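# Stack the black plate onto the white plate

## Task

Set the black plate on top of the white plate so that no part of it sticks out past the white plate's rim; it must stay there on its own with the robot not holding it, and the robot must release it and withdraw afterwards.

## Robot and tools

Robot: one arm with seven joints (waist, shoulder, upper arm roll, elbow, forearm roll, wrist pitch, wrist roll) carrying a suction cup instead of fingers. The controlled point is the cup point, the middle of the cup's rim (29 mm across) when nothing touches it. The cup points along the cup point's own +z axis. About 7 cm back from the rim the tool widens, with its body and wrist camera extending up to roughly 8 cm sideways, so leave room around it.

Frames: results report the cup point in the scene frame. Its origin sits on the table surface straight below the arm base; +z is up, and +y is to the left when facing along +x. end_effector_position is in metres and end_effector_quat_wxyz is the orientation. The reported position can be slightly off, more so at long reach, and the base may be tilted relative to the table. Commands, by contrast, are given in the cup point's own axes.

execute_actions(actions): actions is a list of actions, run in order. Each action is a list of up to 15 rows; each row lasts one control step of 1/30 s, and if fewer than 15 rows are given the last one is repeated to fill the action. This robot has a single arm, so each row is one list of 7 numbers, all in [-1, 1]: dx, dy, dz, rx, ry, rz, suction. The first six are an offset, not a pose: the target relative to where the cup point was measured at the start of that action (for the first action in a call, the last pose a result reported), expressed in the cup point's own axes. Every row refers back to that same start, not to the row before. Scale: 1.0 equals 0.6 m for dx, dy, dz and 180 degrees for rx, ry, rz, which together form a single rotation vector. Each step the commanded pose is cut down to at most 70 mm and 16 degrees from the measured pose, so large offsets take several actions, and after an action the arm continues only to the last clipped pose. Passing an empty list simply returns the current state and images.

Suction (7th number): 1 asks for full vacuum (about 55 kPa below ambient), smaller values ask for that fraction, and 0.05 or less switches it off. It keeps its last value until changed.

move(target, speed, blocking): target is one 7-number row laid out as above, an offset in the cup point's own axes from the pose shown in the latest result that contains one; its suction value is applied at the start. The cup point follows a straight path toward it, turning the shorter way, over 0.5 to 10 s (paths longer than 10 s are cut short). speed is the path's top speed in m/s, 0.002 to 0.5, default 0.25; rotation is capped at twice that value in rad/s. The arm can lag, drift off the path and overshoot the speed, notably near full stretch, and it does not slow for obstacles: faster moves, and targets set deeper past a contact, hit and press harder. blocking=false returns after 0.5 s while the arm continues; until a result shows the move ended, other moves and execute_actions are rejected, so use wait or stop. The extra 'move:' line reports the ending (done means at rest near target; off_target, moving, held, fault otherwise), the distance to target, and limits: paced means the sent pose was clipped, held means a safety check blocked some steps, after which the arm may jump faster than speed.

wait(seconds): 0 to 10 s, holding the last command; a running move keeps going and the wait ends early when it finishes. stop(): brakes a running move; it needs distance to stop, more when fast, and suction is unaffected. zoom_image(camera, region): camera is cam_high, cam_low or cam_wrist; region is [x0, y0, x1, y1] in image pixels from the top-left, at most 504 by 504. finished_scene(scene): ends the current scene (give its number) once the robot has held the last command; it cannot be undone and reports success.

Results: state includes the cup pose, 'Hand target' (the pose the controller is currently driving to), suction_measured (vacuum reached; about 0 when unsealed, at best about 0.15 under the command on an airtight surface, dipping up to 0.04 as the pump cycles), and part_present (turns 1 at 0.50, back to 0 below 0.45). A 'pose unreachable' line means the clearance check (which treats any mount under the base as arm) altered or blocked the command. Images come from cam_high (672x504), cam_low (672x504) and cam_wrist (616x616, fisheye), with calibration given per camera.

Gripping: turn suction on and press the rim flat onto a smooth area of the black plate, fully inside its edge, away from holes or seams. Under vacuum the cup shortens, so the plate sits up to about 10 mm nearer the tool. To release, set the plate down resting on the white plate, switch suction off, then lift at least 15 mm. A cup sealed to the table pins the tool; switching suction off frees it.

Avoid: contact torque at a joint's load limit (46.9 N m for the four base-side joints, 29.5 N m for the three wrist joints) freezes the arm for 10 s and discards the rest of the call. Holding loads heats motors; warnings start at 60 °C and at 75 °C the arm goes weak and sinks. Do not knock or place anything off the table, and avoid drops, slips, slams and heavy pressing. Loose objects may occasionally be nudged by outside pushes.

Each tool is called after "Emit:" in YAML: its name, and indented under it one key for each argument.

## Session

Emit:
execute_actions:
  actions: []

Scene clock: 0.00 s.
end_effector_position=(+0.4518, -0.0063, +0.2200) suction_measured=0.01 part_present=0 end_effector_quat_wxyz=(-0.003, +0.002, +1.000, +0.007)
Joint positions: [-0.056  0.432  0.001  1.655  0.     1.055  3.089]
Joint velocities: [-0.    -0.001 -0.    -0.    -0.    -0.001  0.   ]
Motor temperatures (°C, as the motors report them): [30 28 28 28 39 42 37]
Hand target: +0.452, -0.006, +0.220; -0.003, +0.002, +1.000, +0.007

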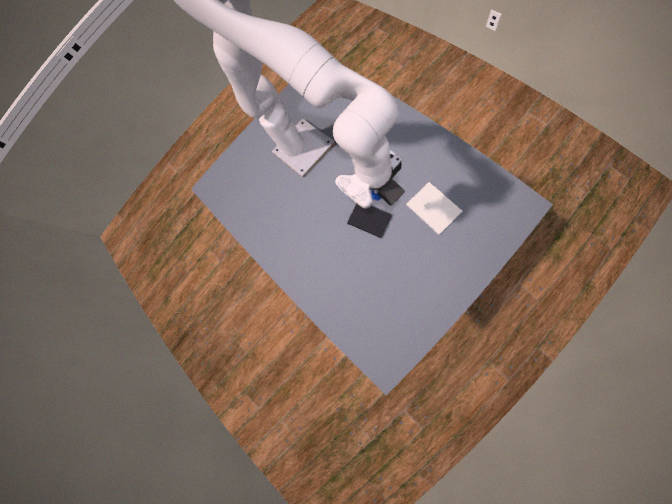

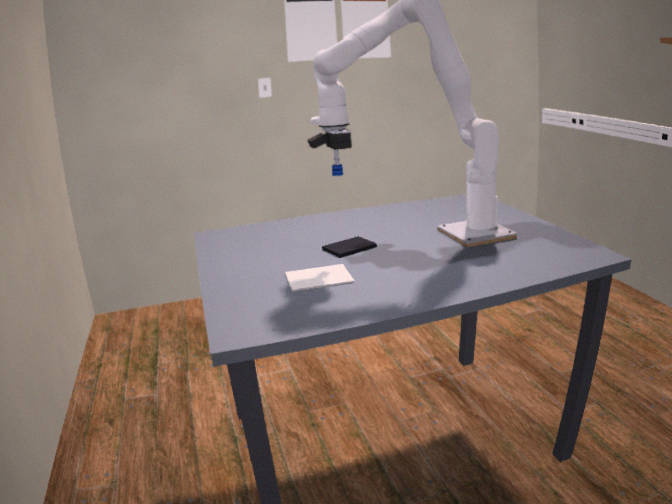

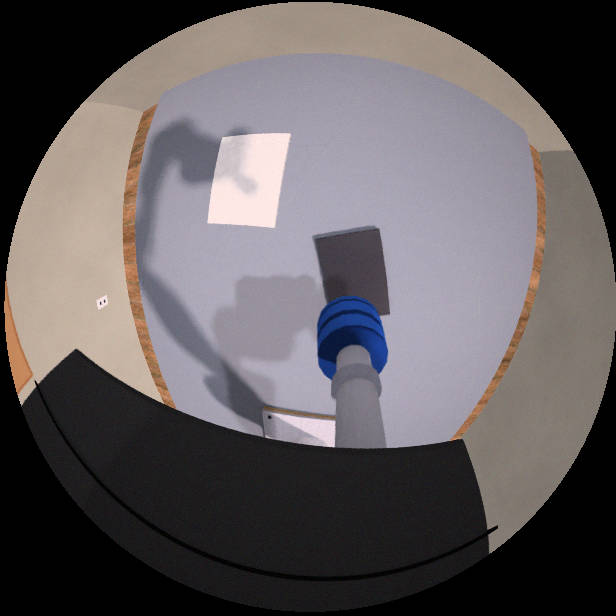

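Emit:
zoom_image:
  camera: "cam_high"
  region: [330, 160, 480, 260]

Emit:
zoom_image:
  camera: "cam_low"
  region: [270, 220, 390, 300]

Emit:
zoom_image:
  camera: "cam_wrist"
  region: [190, 120, 410, 330]

Region (330, 160, 480, 260) of cam_high's 672x504 image, scaled by 3.360, with more detail than that image has.

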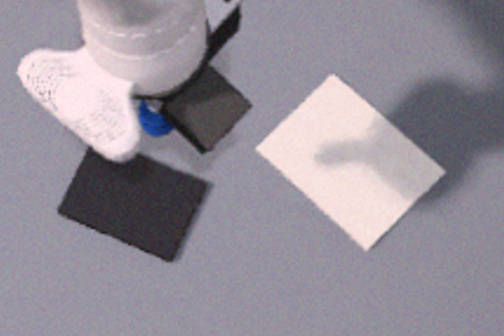

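Region (270, 220, 390, 300) of cam_low's 672x504 image, scaled by 4.200, with more detail than that image has.

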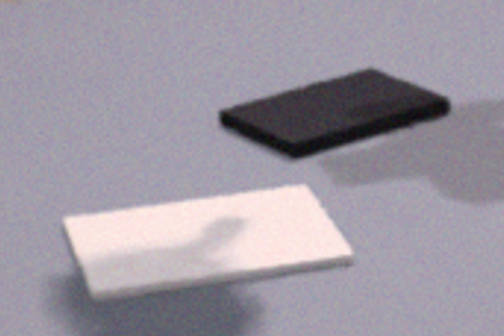

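Region (190, 120, 410, 330) of cam_wrist's 616x616 image, scaled by 2.291, with more detail than that image has; it fills the top 481 rows of this view, and the rest is white.

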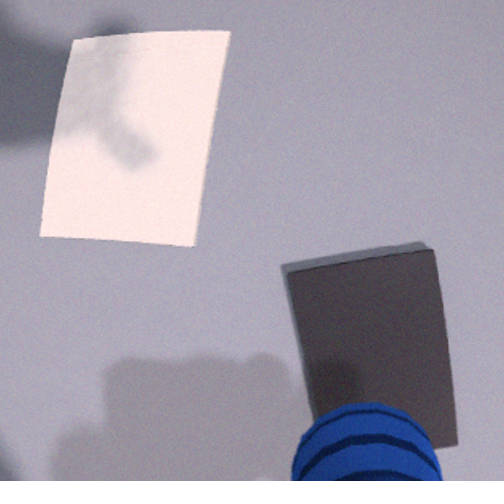

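Emit:
move:
  target: [0.033,-0.045,0.31,0,0,0,1]
  speed: 0.3

Emit:
move:
  target: [0,0,0.045,0,0,0,1]
  speed: 0.03

Scene clock: 23.80 s.
end_effector_position=(+0.4310, -0.0304, +0.0338) suction_measured=0.01 part_present=0 end_effector_quat_wxyz=(-0.003, +0.002, +1.000, +0.007)
Joint positions: [ 0.006  0.722 -0.003  1.912  0.005  0.507  3.145]
Joint velocities: [ 0.001  0.007 -0.    -0.    -0.001 -0.001 -0.   ]
Motor temperatures (°C, as the motors report them): [30 28 28 28 39 42 37]
Hand target: +0.431, -0.030, +0.034; -0.003, +0.002, +1.000, +0.007
Off the commanded pose: 0.000 m, 0 deg.
move: done
camera_calibration (this result's frames):
cam_wrist: T_world_to_cam=[[0.0812703, -0.988152, -0.130193, -0.0447419], [-0.921814, -0.124194, 0.367199, 0.394977], [-0.379018, 0.0901711, -0.920986, 0.297728], [0, 0, 0, 1]] pos_world=[0.480575, -0.0220045, 0.123343]

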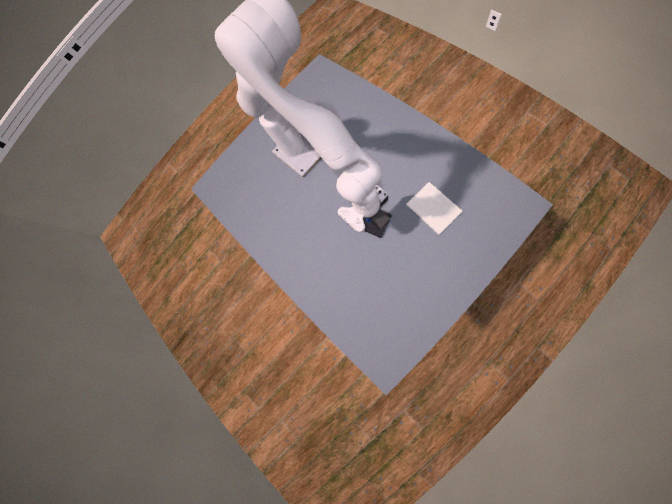

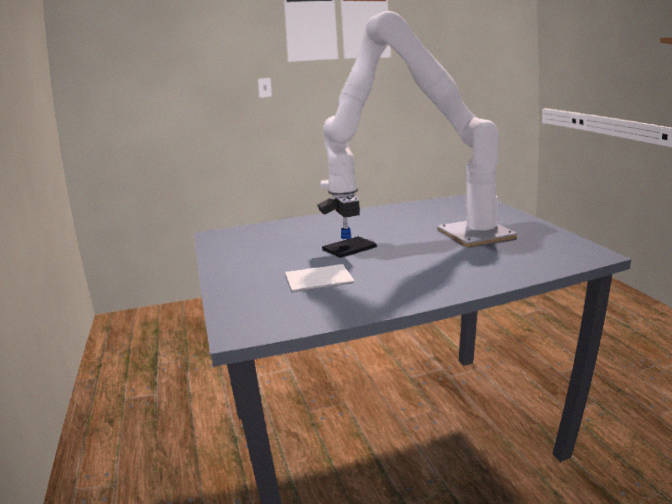

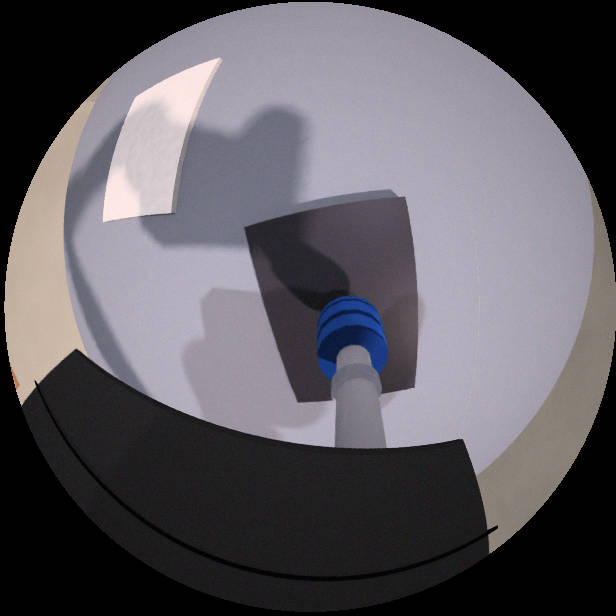

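Scene clock: 24.97 s.
end_effector_position=(+0.4307, -0.0300, +0.0067) suction_measured=0.43 part_present=0 end_effector_quat_wxyz=(-0.003, +0.002, +1.000, +0.007)
Joint positions: [ 0.006  0.783 -0.003  1.918  0.006  0.44   3.144]
Joint velocities: [ 0.     0.007  0.001  0.001 -0.001 -0.001 -0.   ]
Motor temperatures (°C, as the motors report them): [30 28 28 28 39 42 37]
Hand target: +0.431, -0.030, +0.007; -0.003, +0.002, +1.000, +0.007
Off the commanded pose: 0.000 m, 0 deg.
move: done
camera_calibration (this result's frames):
cam_wrist: T_world_to_cam=[[0.0812669, -0.98815, -0.130211, -0.0478496], [-0.921689, -0.124228, 0.367502, 0.404631], [-0.379323, 0.0901479, -0.920862, 0.272806], [0, 0, 0, 1]] pos_world=[0.480314, -0.0216092, 0.0962839]

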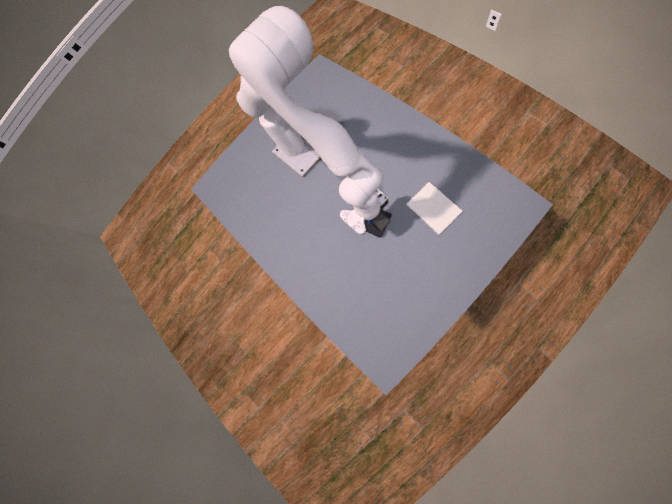

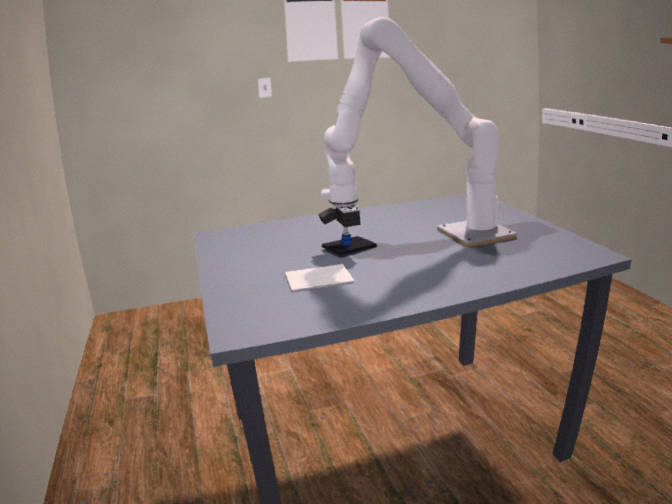

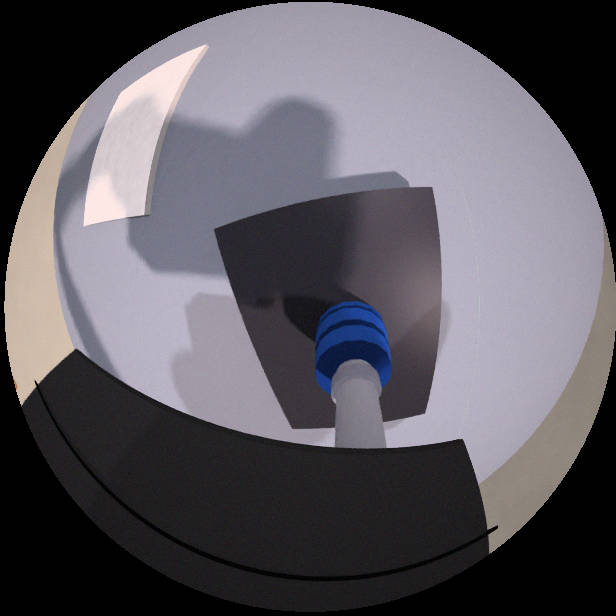

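Emit:
move:
  target: [0,0,-0.06,0,0,0,1]
  speed: 0.12

Emit:
move:
  target: [-0.226,0.284,0.004,0,0,0.106,1]

Scene clock: 31.63 s.
end_effector_position=(+0.4308, -0.0306, +0.0426) suction_measured=0.99 part_present=1 end_effector_quat_wxyz=(-0.003, +0.002, +1.000, +0.007)
Joint positions: [ 0.006  0.703 -0.003  1.909  0.004  0.53   3.145]
Joint velocities: [-0.    -0.005 -0.    -0.001  0.001  0.002 -0.   ]
Motor temperatures (°C, as the motors report them): [30 28 28 28 39 42 37]
Hand target: +0.431, -0.031, +0.043; -0.003, +0.002, +1.000, +0.007
Off the commanded pose: 0.000 m, 0 deg.
move: done
camera_calibration (this result's frames):
cam_wrist: T_world_to_cam=[[0.0811785, -0.988151, -0.130262, -0.0436653], [-0.921561, -0.124197, 0.367832, 0.391429], [-0.379651, 0.0901843, -0.920723, 0.306035], [0, 0, 0, 1]] pos_world=[0.480457, -0.0221332, 0.132106]

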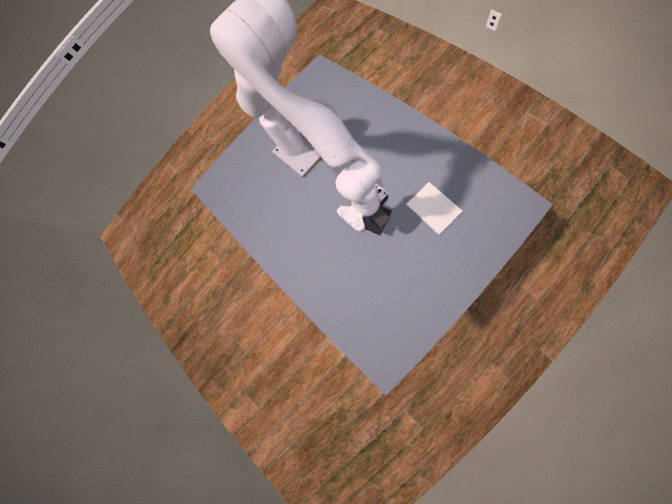

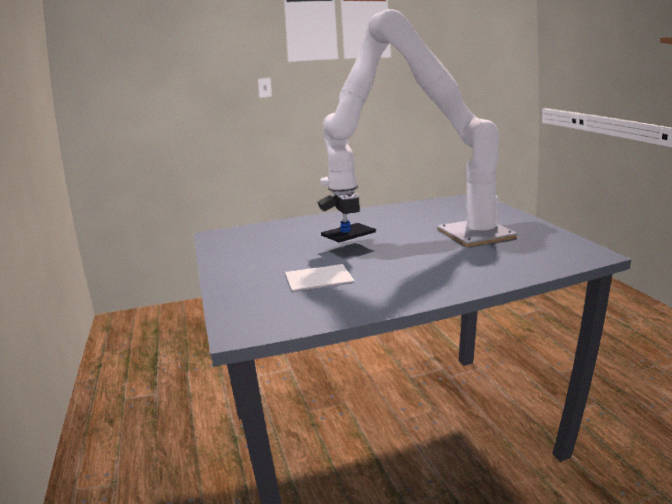

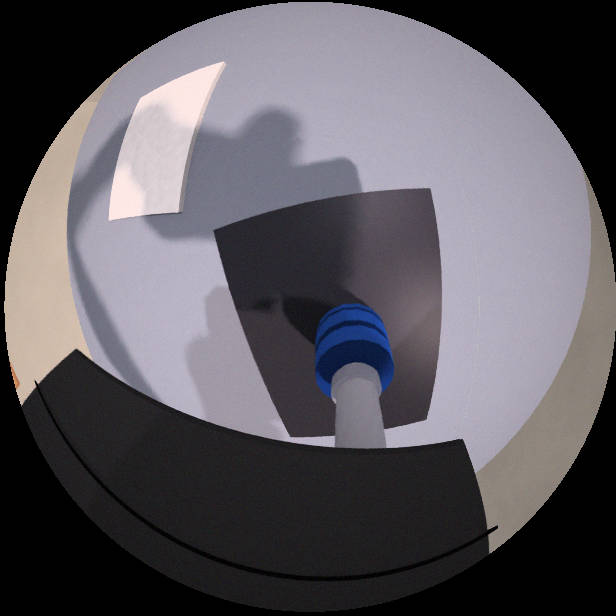

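Scene clock: 33.07 s.
end_effector_position=(+0.5675, +0.1390, +0.0425) suction_measured=0.99 part_present=1 end_effector_quat_wxyz=(-0.004, +0.168, +0.986, +0.007)
Joint positions: [-0.347  0.945  0.107  1.319 -0.112  0.882  2.599]
Joint velocities: [-0.004  0.014 -0.    -0.011 -0.     0.008 -0.002]
Motor temperatures (°C, as the motors report them): [30 28 28 28 39 42 37]
Hand target: +0.567, +0.139, +0.042; -0.004, +0.168, +0.986, +0.006
Off the commanded pose: 0.001 m, 0 deg.
move: done
camera_calibration (this result's frames):
cam_wrist: T_world_to_cam=[[-0.246871, -0.96048, -0.128577, 0.295027], [-0.910099, 0.184232, 0.371184, 0.489053], [-0.332827, 0.208653, -0.919614, 0.299489], [0, 0, 0, 1]] pos_world=[0.617598, 0.130779, 0.131819]

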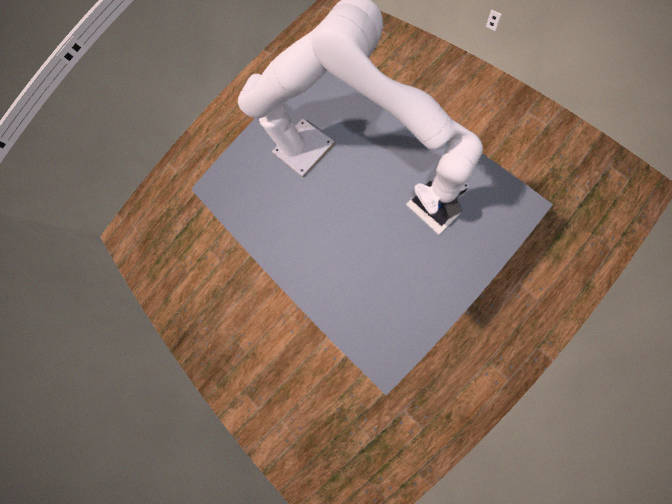

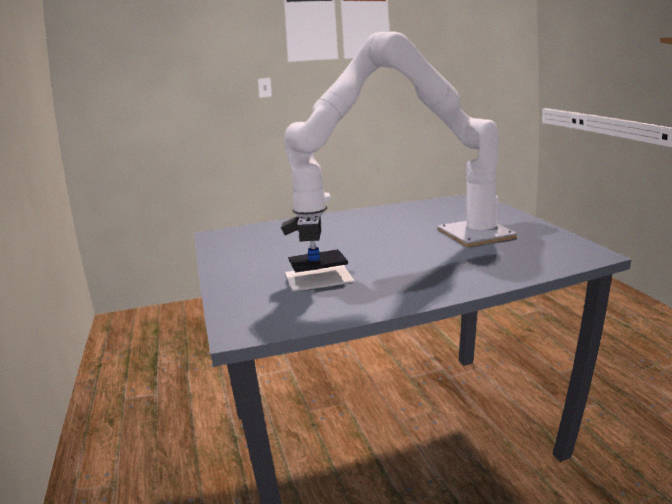

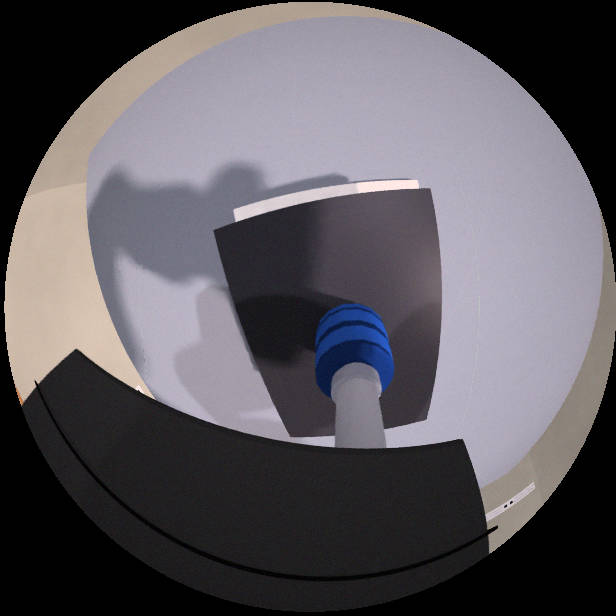

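Emit:
move:
  target: [0,0,0.047,0,0,0,1]
  speed: 0.05

Scene clock: 34.93 s.
end_effector_position=(+0.5675, +0.1395, +0.0145) suction_measured=0.99 part_present=1 end_effector_quat_wxyz=(-0.004, +0.168, +0.986, +0.007)
Joint positions: [-0.344  0.99   0.102  1.326 -0.115  0.83   2.601]
Joint velocities: [ 0.     0.003 -0.001  0.     0.001 -0.002  0.   ]
Motor temperatures (°C, as the motors report them): [30 28 28 28 39 42 37]
Hand target: +0.567, +0.139, +0.014; -0.004, +0.168, +0.986, +0.007
Off the commanded pose: 0.000 m, 0 deg.
move: done
camera_calibration (this result's frames):
cam_wrist: T_world_to_cam=[[-0.246791, -0.960484, -0.128706, 0.291809], [-0.910187, 0.184152, 0.371009, 0.499348], [-0.332647, 0.208708, -0.919667, 0.273504], [0, 0, 0, 1]] pos_world=[0.617495, 0.131239, 0.103827]

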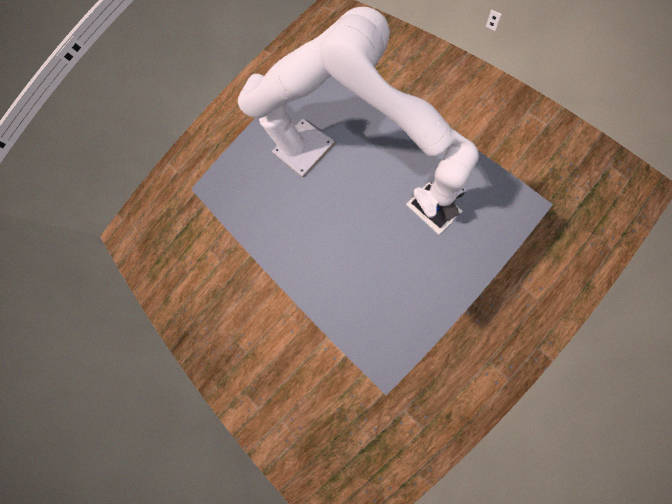

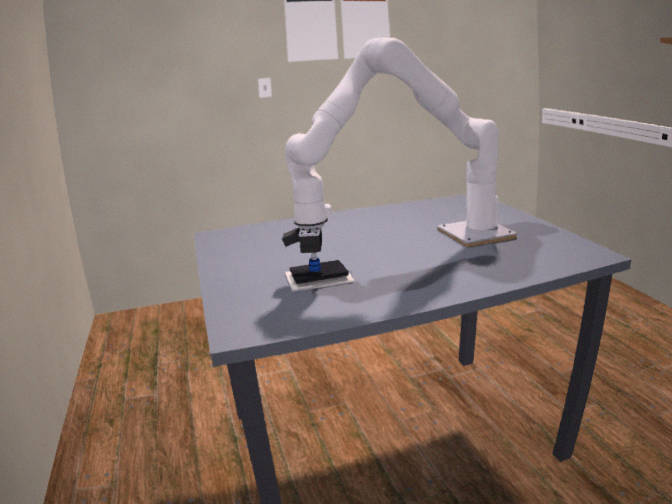

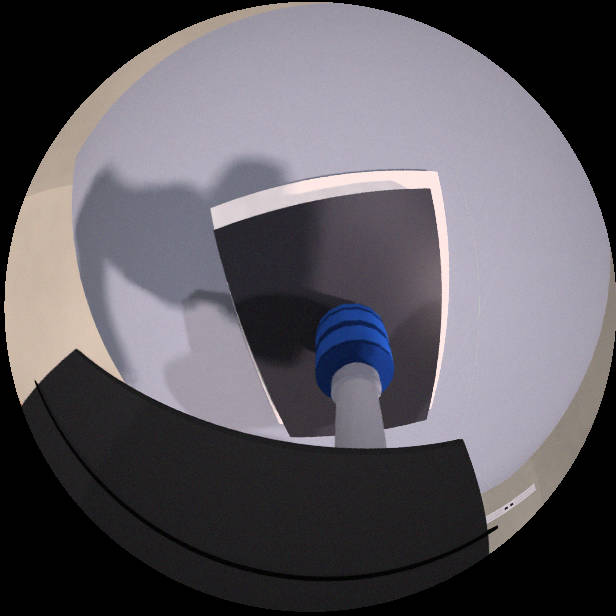

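Emit:
move:
  target: [0,0,0.009,0,0,0,1]
  speed: 0.02

Emit:
execute_actions:
  actions:
    - [[0,0,0,0,0,0,0]]

Emit:
move:
  target: [0,0,-0.2,0,0,0,0]

Scene clock: 38.03 s.
end_effector_position=(+0.5675, +0.1395, +0.0091) suction_measured=0.99 part_present=1 end_effector_quat_wxyz=(-0.004, +0.168, +0.986, +0.007)
Joint positions: [-0.344  0.999  0.101  1.326 -0.116  0.82   2.601]
Joint velocities: [ 0.     0.003  0.    -0.    -0.002 -0.002 -0.   ]
Motor temperatures (°C, as the motors report them): [30 28 28 28 39 42 37]
Hand target: +0.567, +0.140, +0.009; -0.004, +0.168, +0.986, +0.007
Off the commanded pose: 0.000 m, 0 deg.
move: done
camera_calibration (this result's frames):
cam_wrist: T_world_to_cam=[[-0.246767, -0.960484, -0.128749, 0.291201], [-0.910217, 0.184129, 0.370946, 0.501316], [-0.332581, 0.208727, -0.919686, 0.26856], [0, 0, 0, 1]] pos_world=[0.617483, 0.131331, 0.098522]

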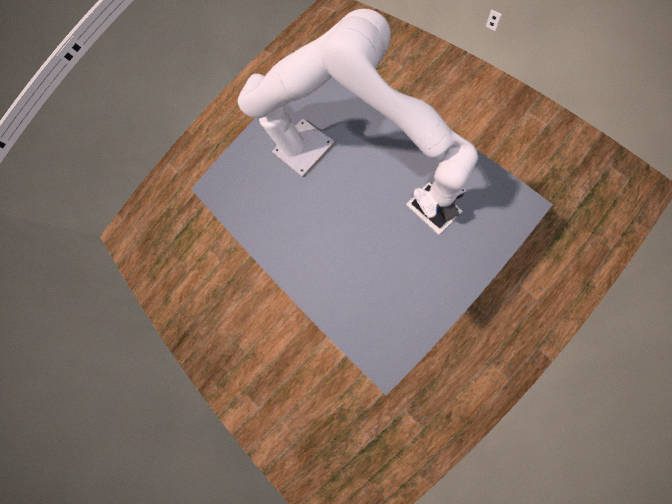

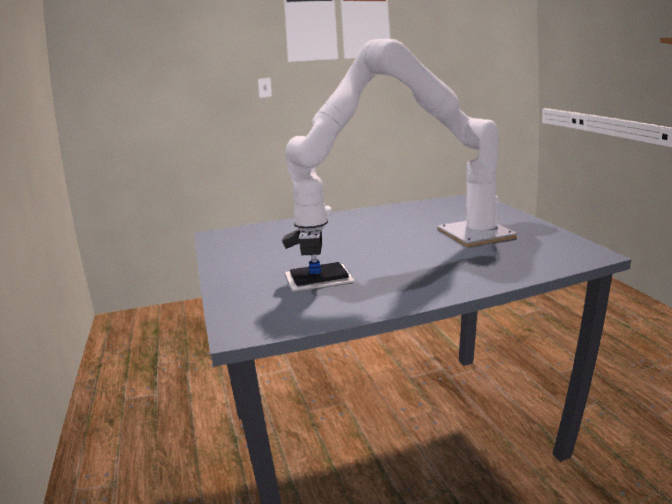

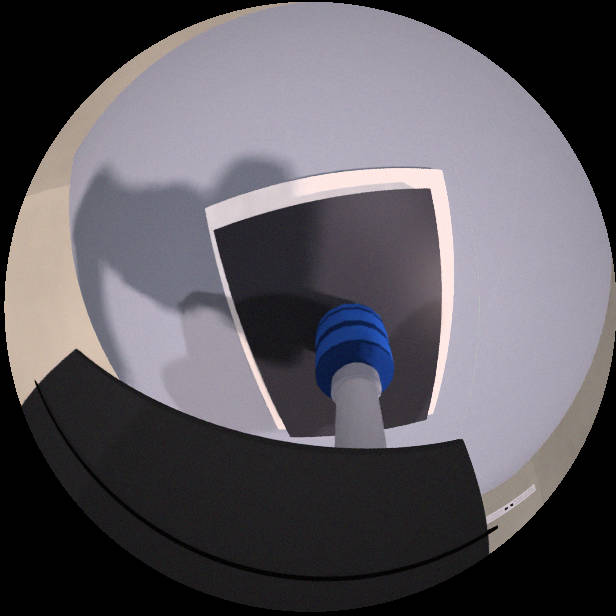

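Scene clock: 38.53 s.
end_effector_position=(+0.5686, +0.1399, +0.0111) suction_measured=0.01 part_present=0 end_effector_quat_wxyz=(-0.002, +0.168, +0.986, +0.008)
Joint positions: [-0.344  0.996  0.101  1.326 -0.116  0.821  2.601]
Joint velocities: [ 0.  0. -0.  0.  0.  0.  0.]
Motor temperatures (°C, as the motors report them): [30 28 28 28 39 42 37]
Hand target: +0.567, +0.140, +0.009; -0.004, +0.168, +0.986, +0.007
Off the commanded pose: 0.002 m, 0 deg.
camera_calibration (this result's frames):
cam_wrist: T_world_to_cam=[[-0.246358, -0.960349, -0.130525, 0.291806], [-0.911398, 0.183754, 0.368223, 0.502292], [-0.329638, 0.209675, -0.92053, 0.26885], [0, 0, 0, 1]] pos_world=[0.6183, 0.131566, 0.100617]

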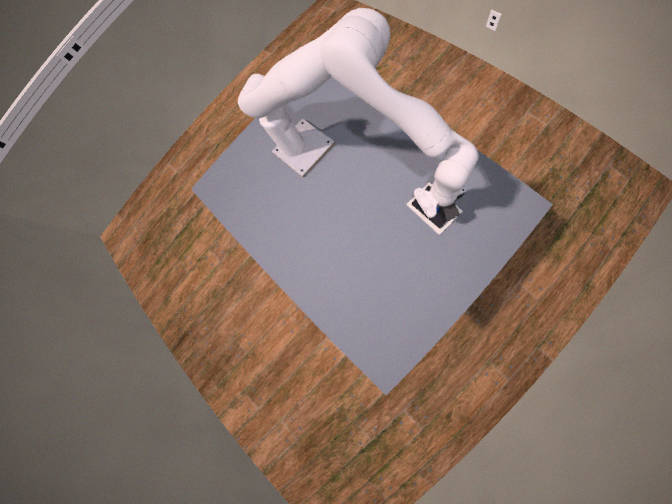

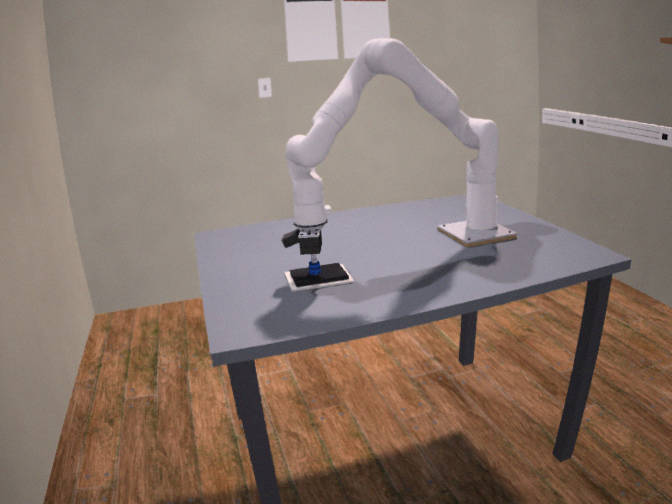

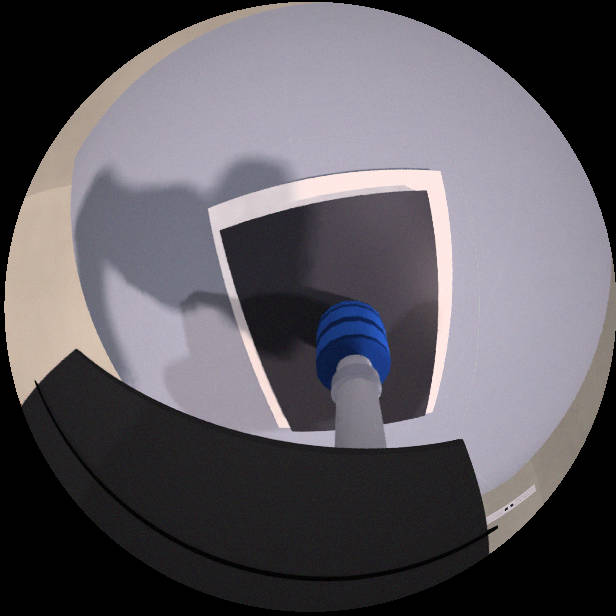

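Scene clock: 39.53 s.
end_effector_position=(+0.5687, +0.1379, +0.1310) suction_measured=0.01 part_present=0 end_effector_quat_wxyz=(-0.002, +0.168, +0.986, +0.008)
Joint positions: [-0.353  0.821  0.121  1.257 -0.101  1.065  2.59 ]
Joint velocities: [-0.    -0.004 -0.    -0.002  0.001  0.    -0.   ]
Motor temperatures (°C, as the motors report them): [30 28 28 28 39 42 37]
Hand target: +0.569, +0.138, +0.131; -0.002, +0.168, +0.986, +0.008
Off the commanded pose: 0.000 m, 0 deg.
move: done
camera_calibration (this result's frames):
cam_wrist: T_world_to_cam=[[-0.246526, -0.960326, -0.130378, 0.305633], [-0.911299, 0.183928, 0.36838, 0.458508], [-0.329785, 0.209629, -0.920488, 0.379763], [0, 0, 0, 1]] pos_world=[0.618424, 0.129566, 0.22051]

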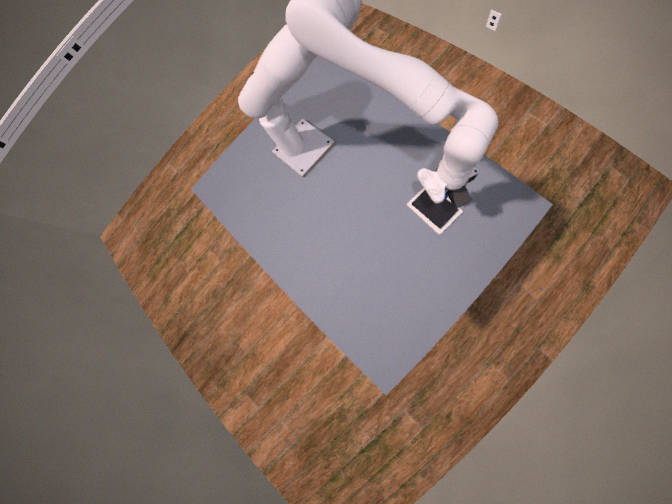

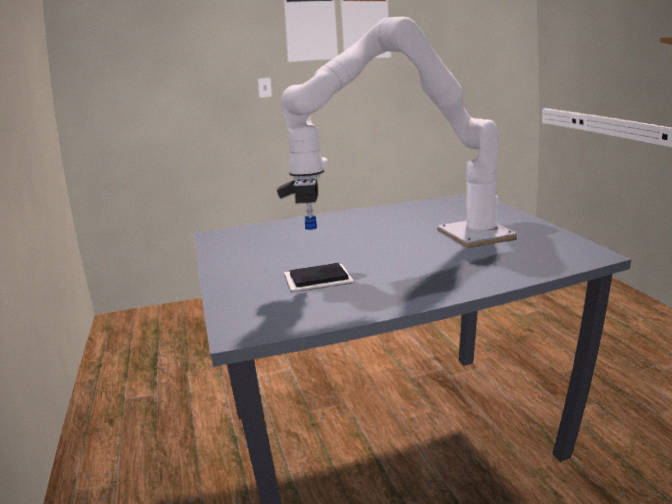

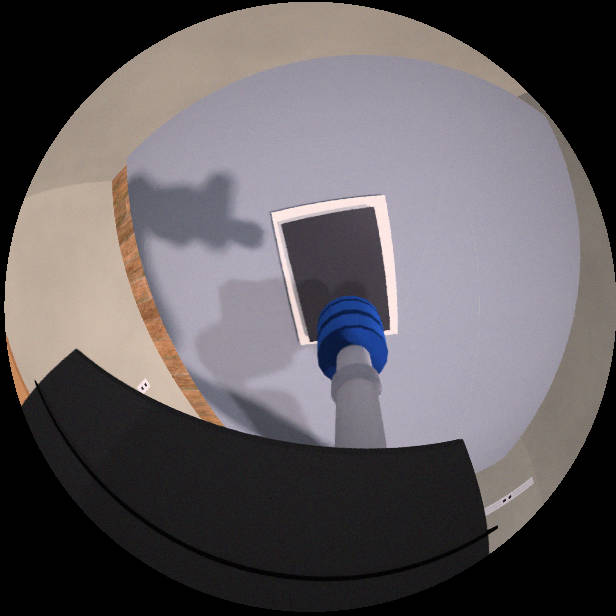

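Emit:
finished_scene:
  scene: 1

The scene is finished: the task was done.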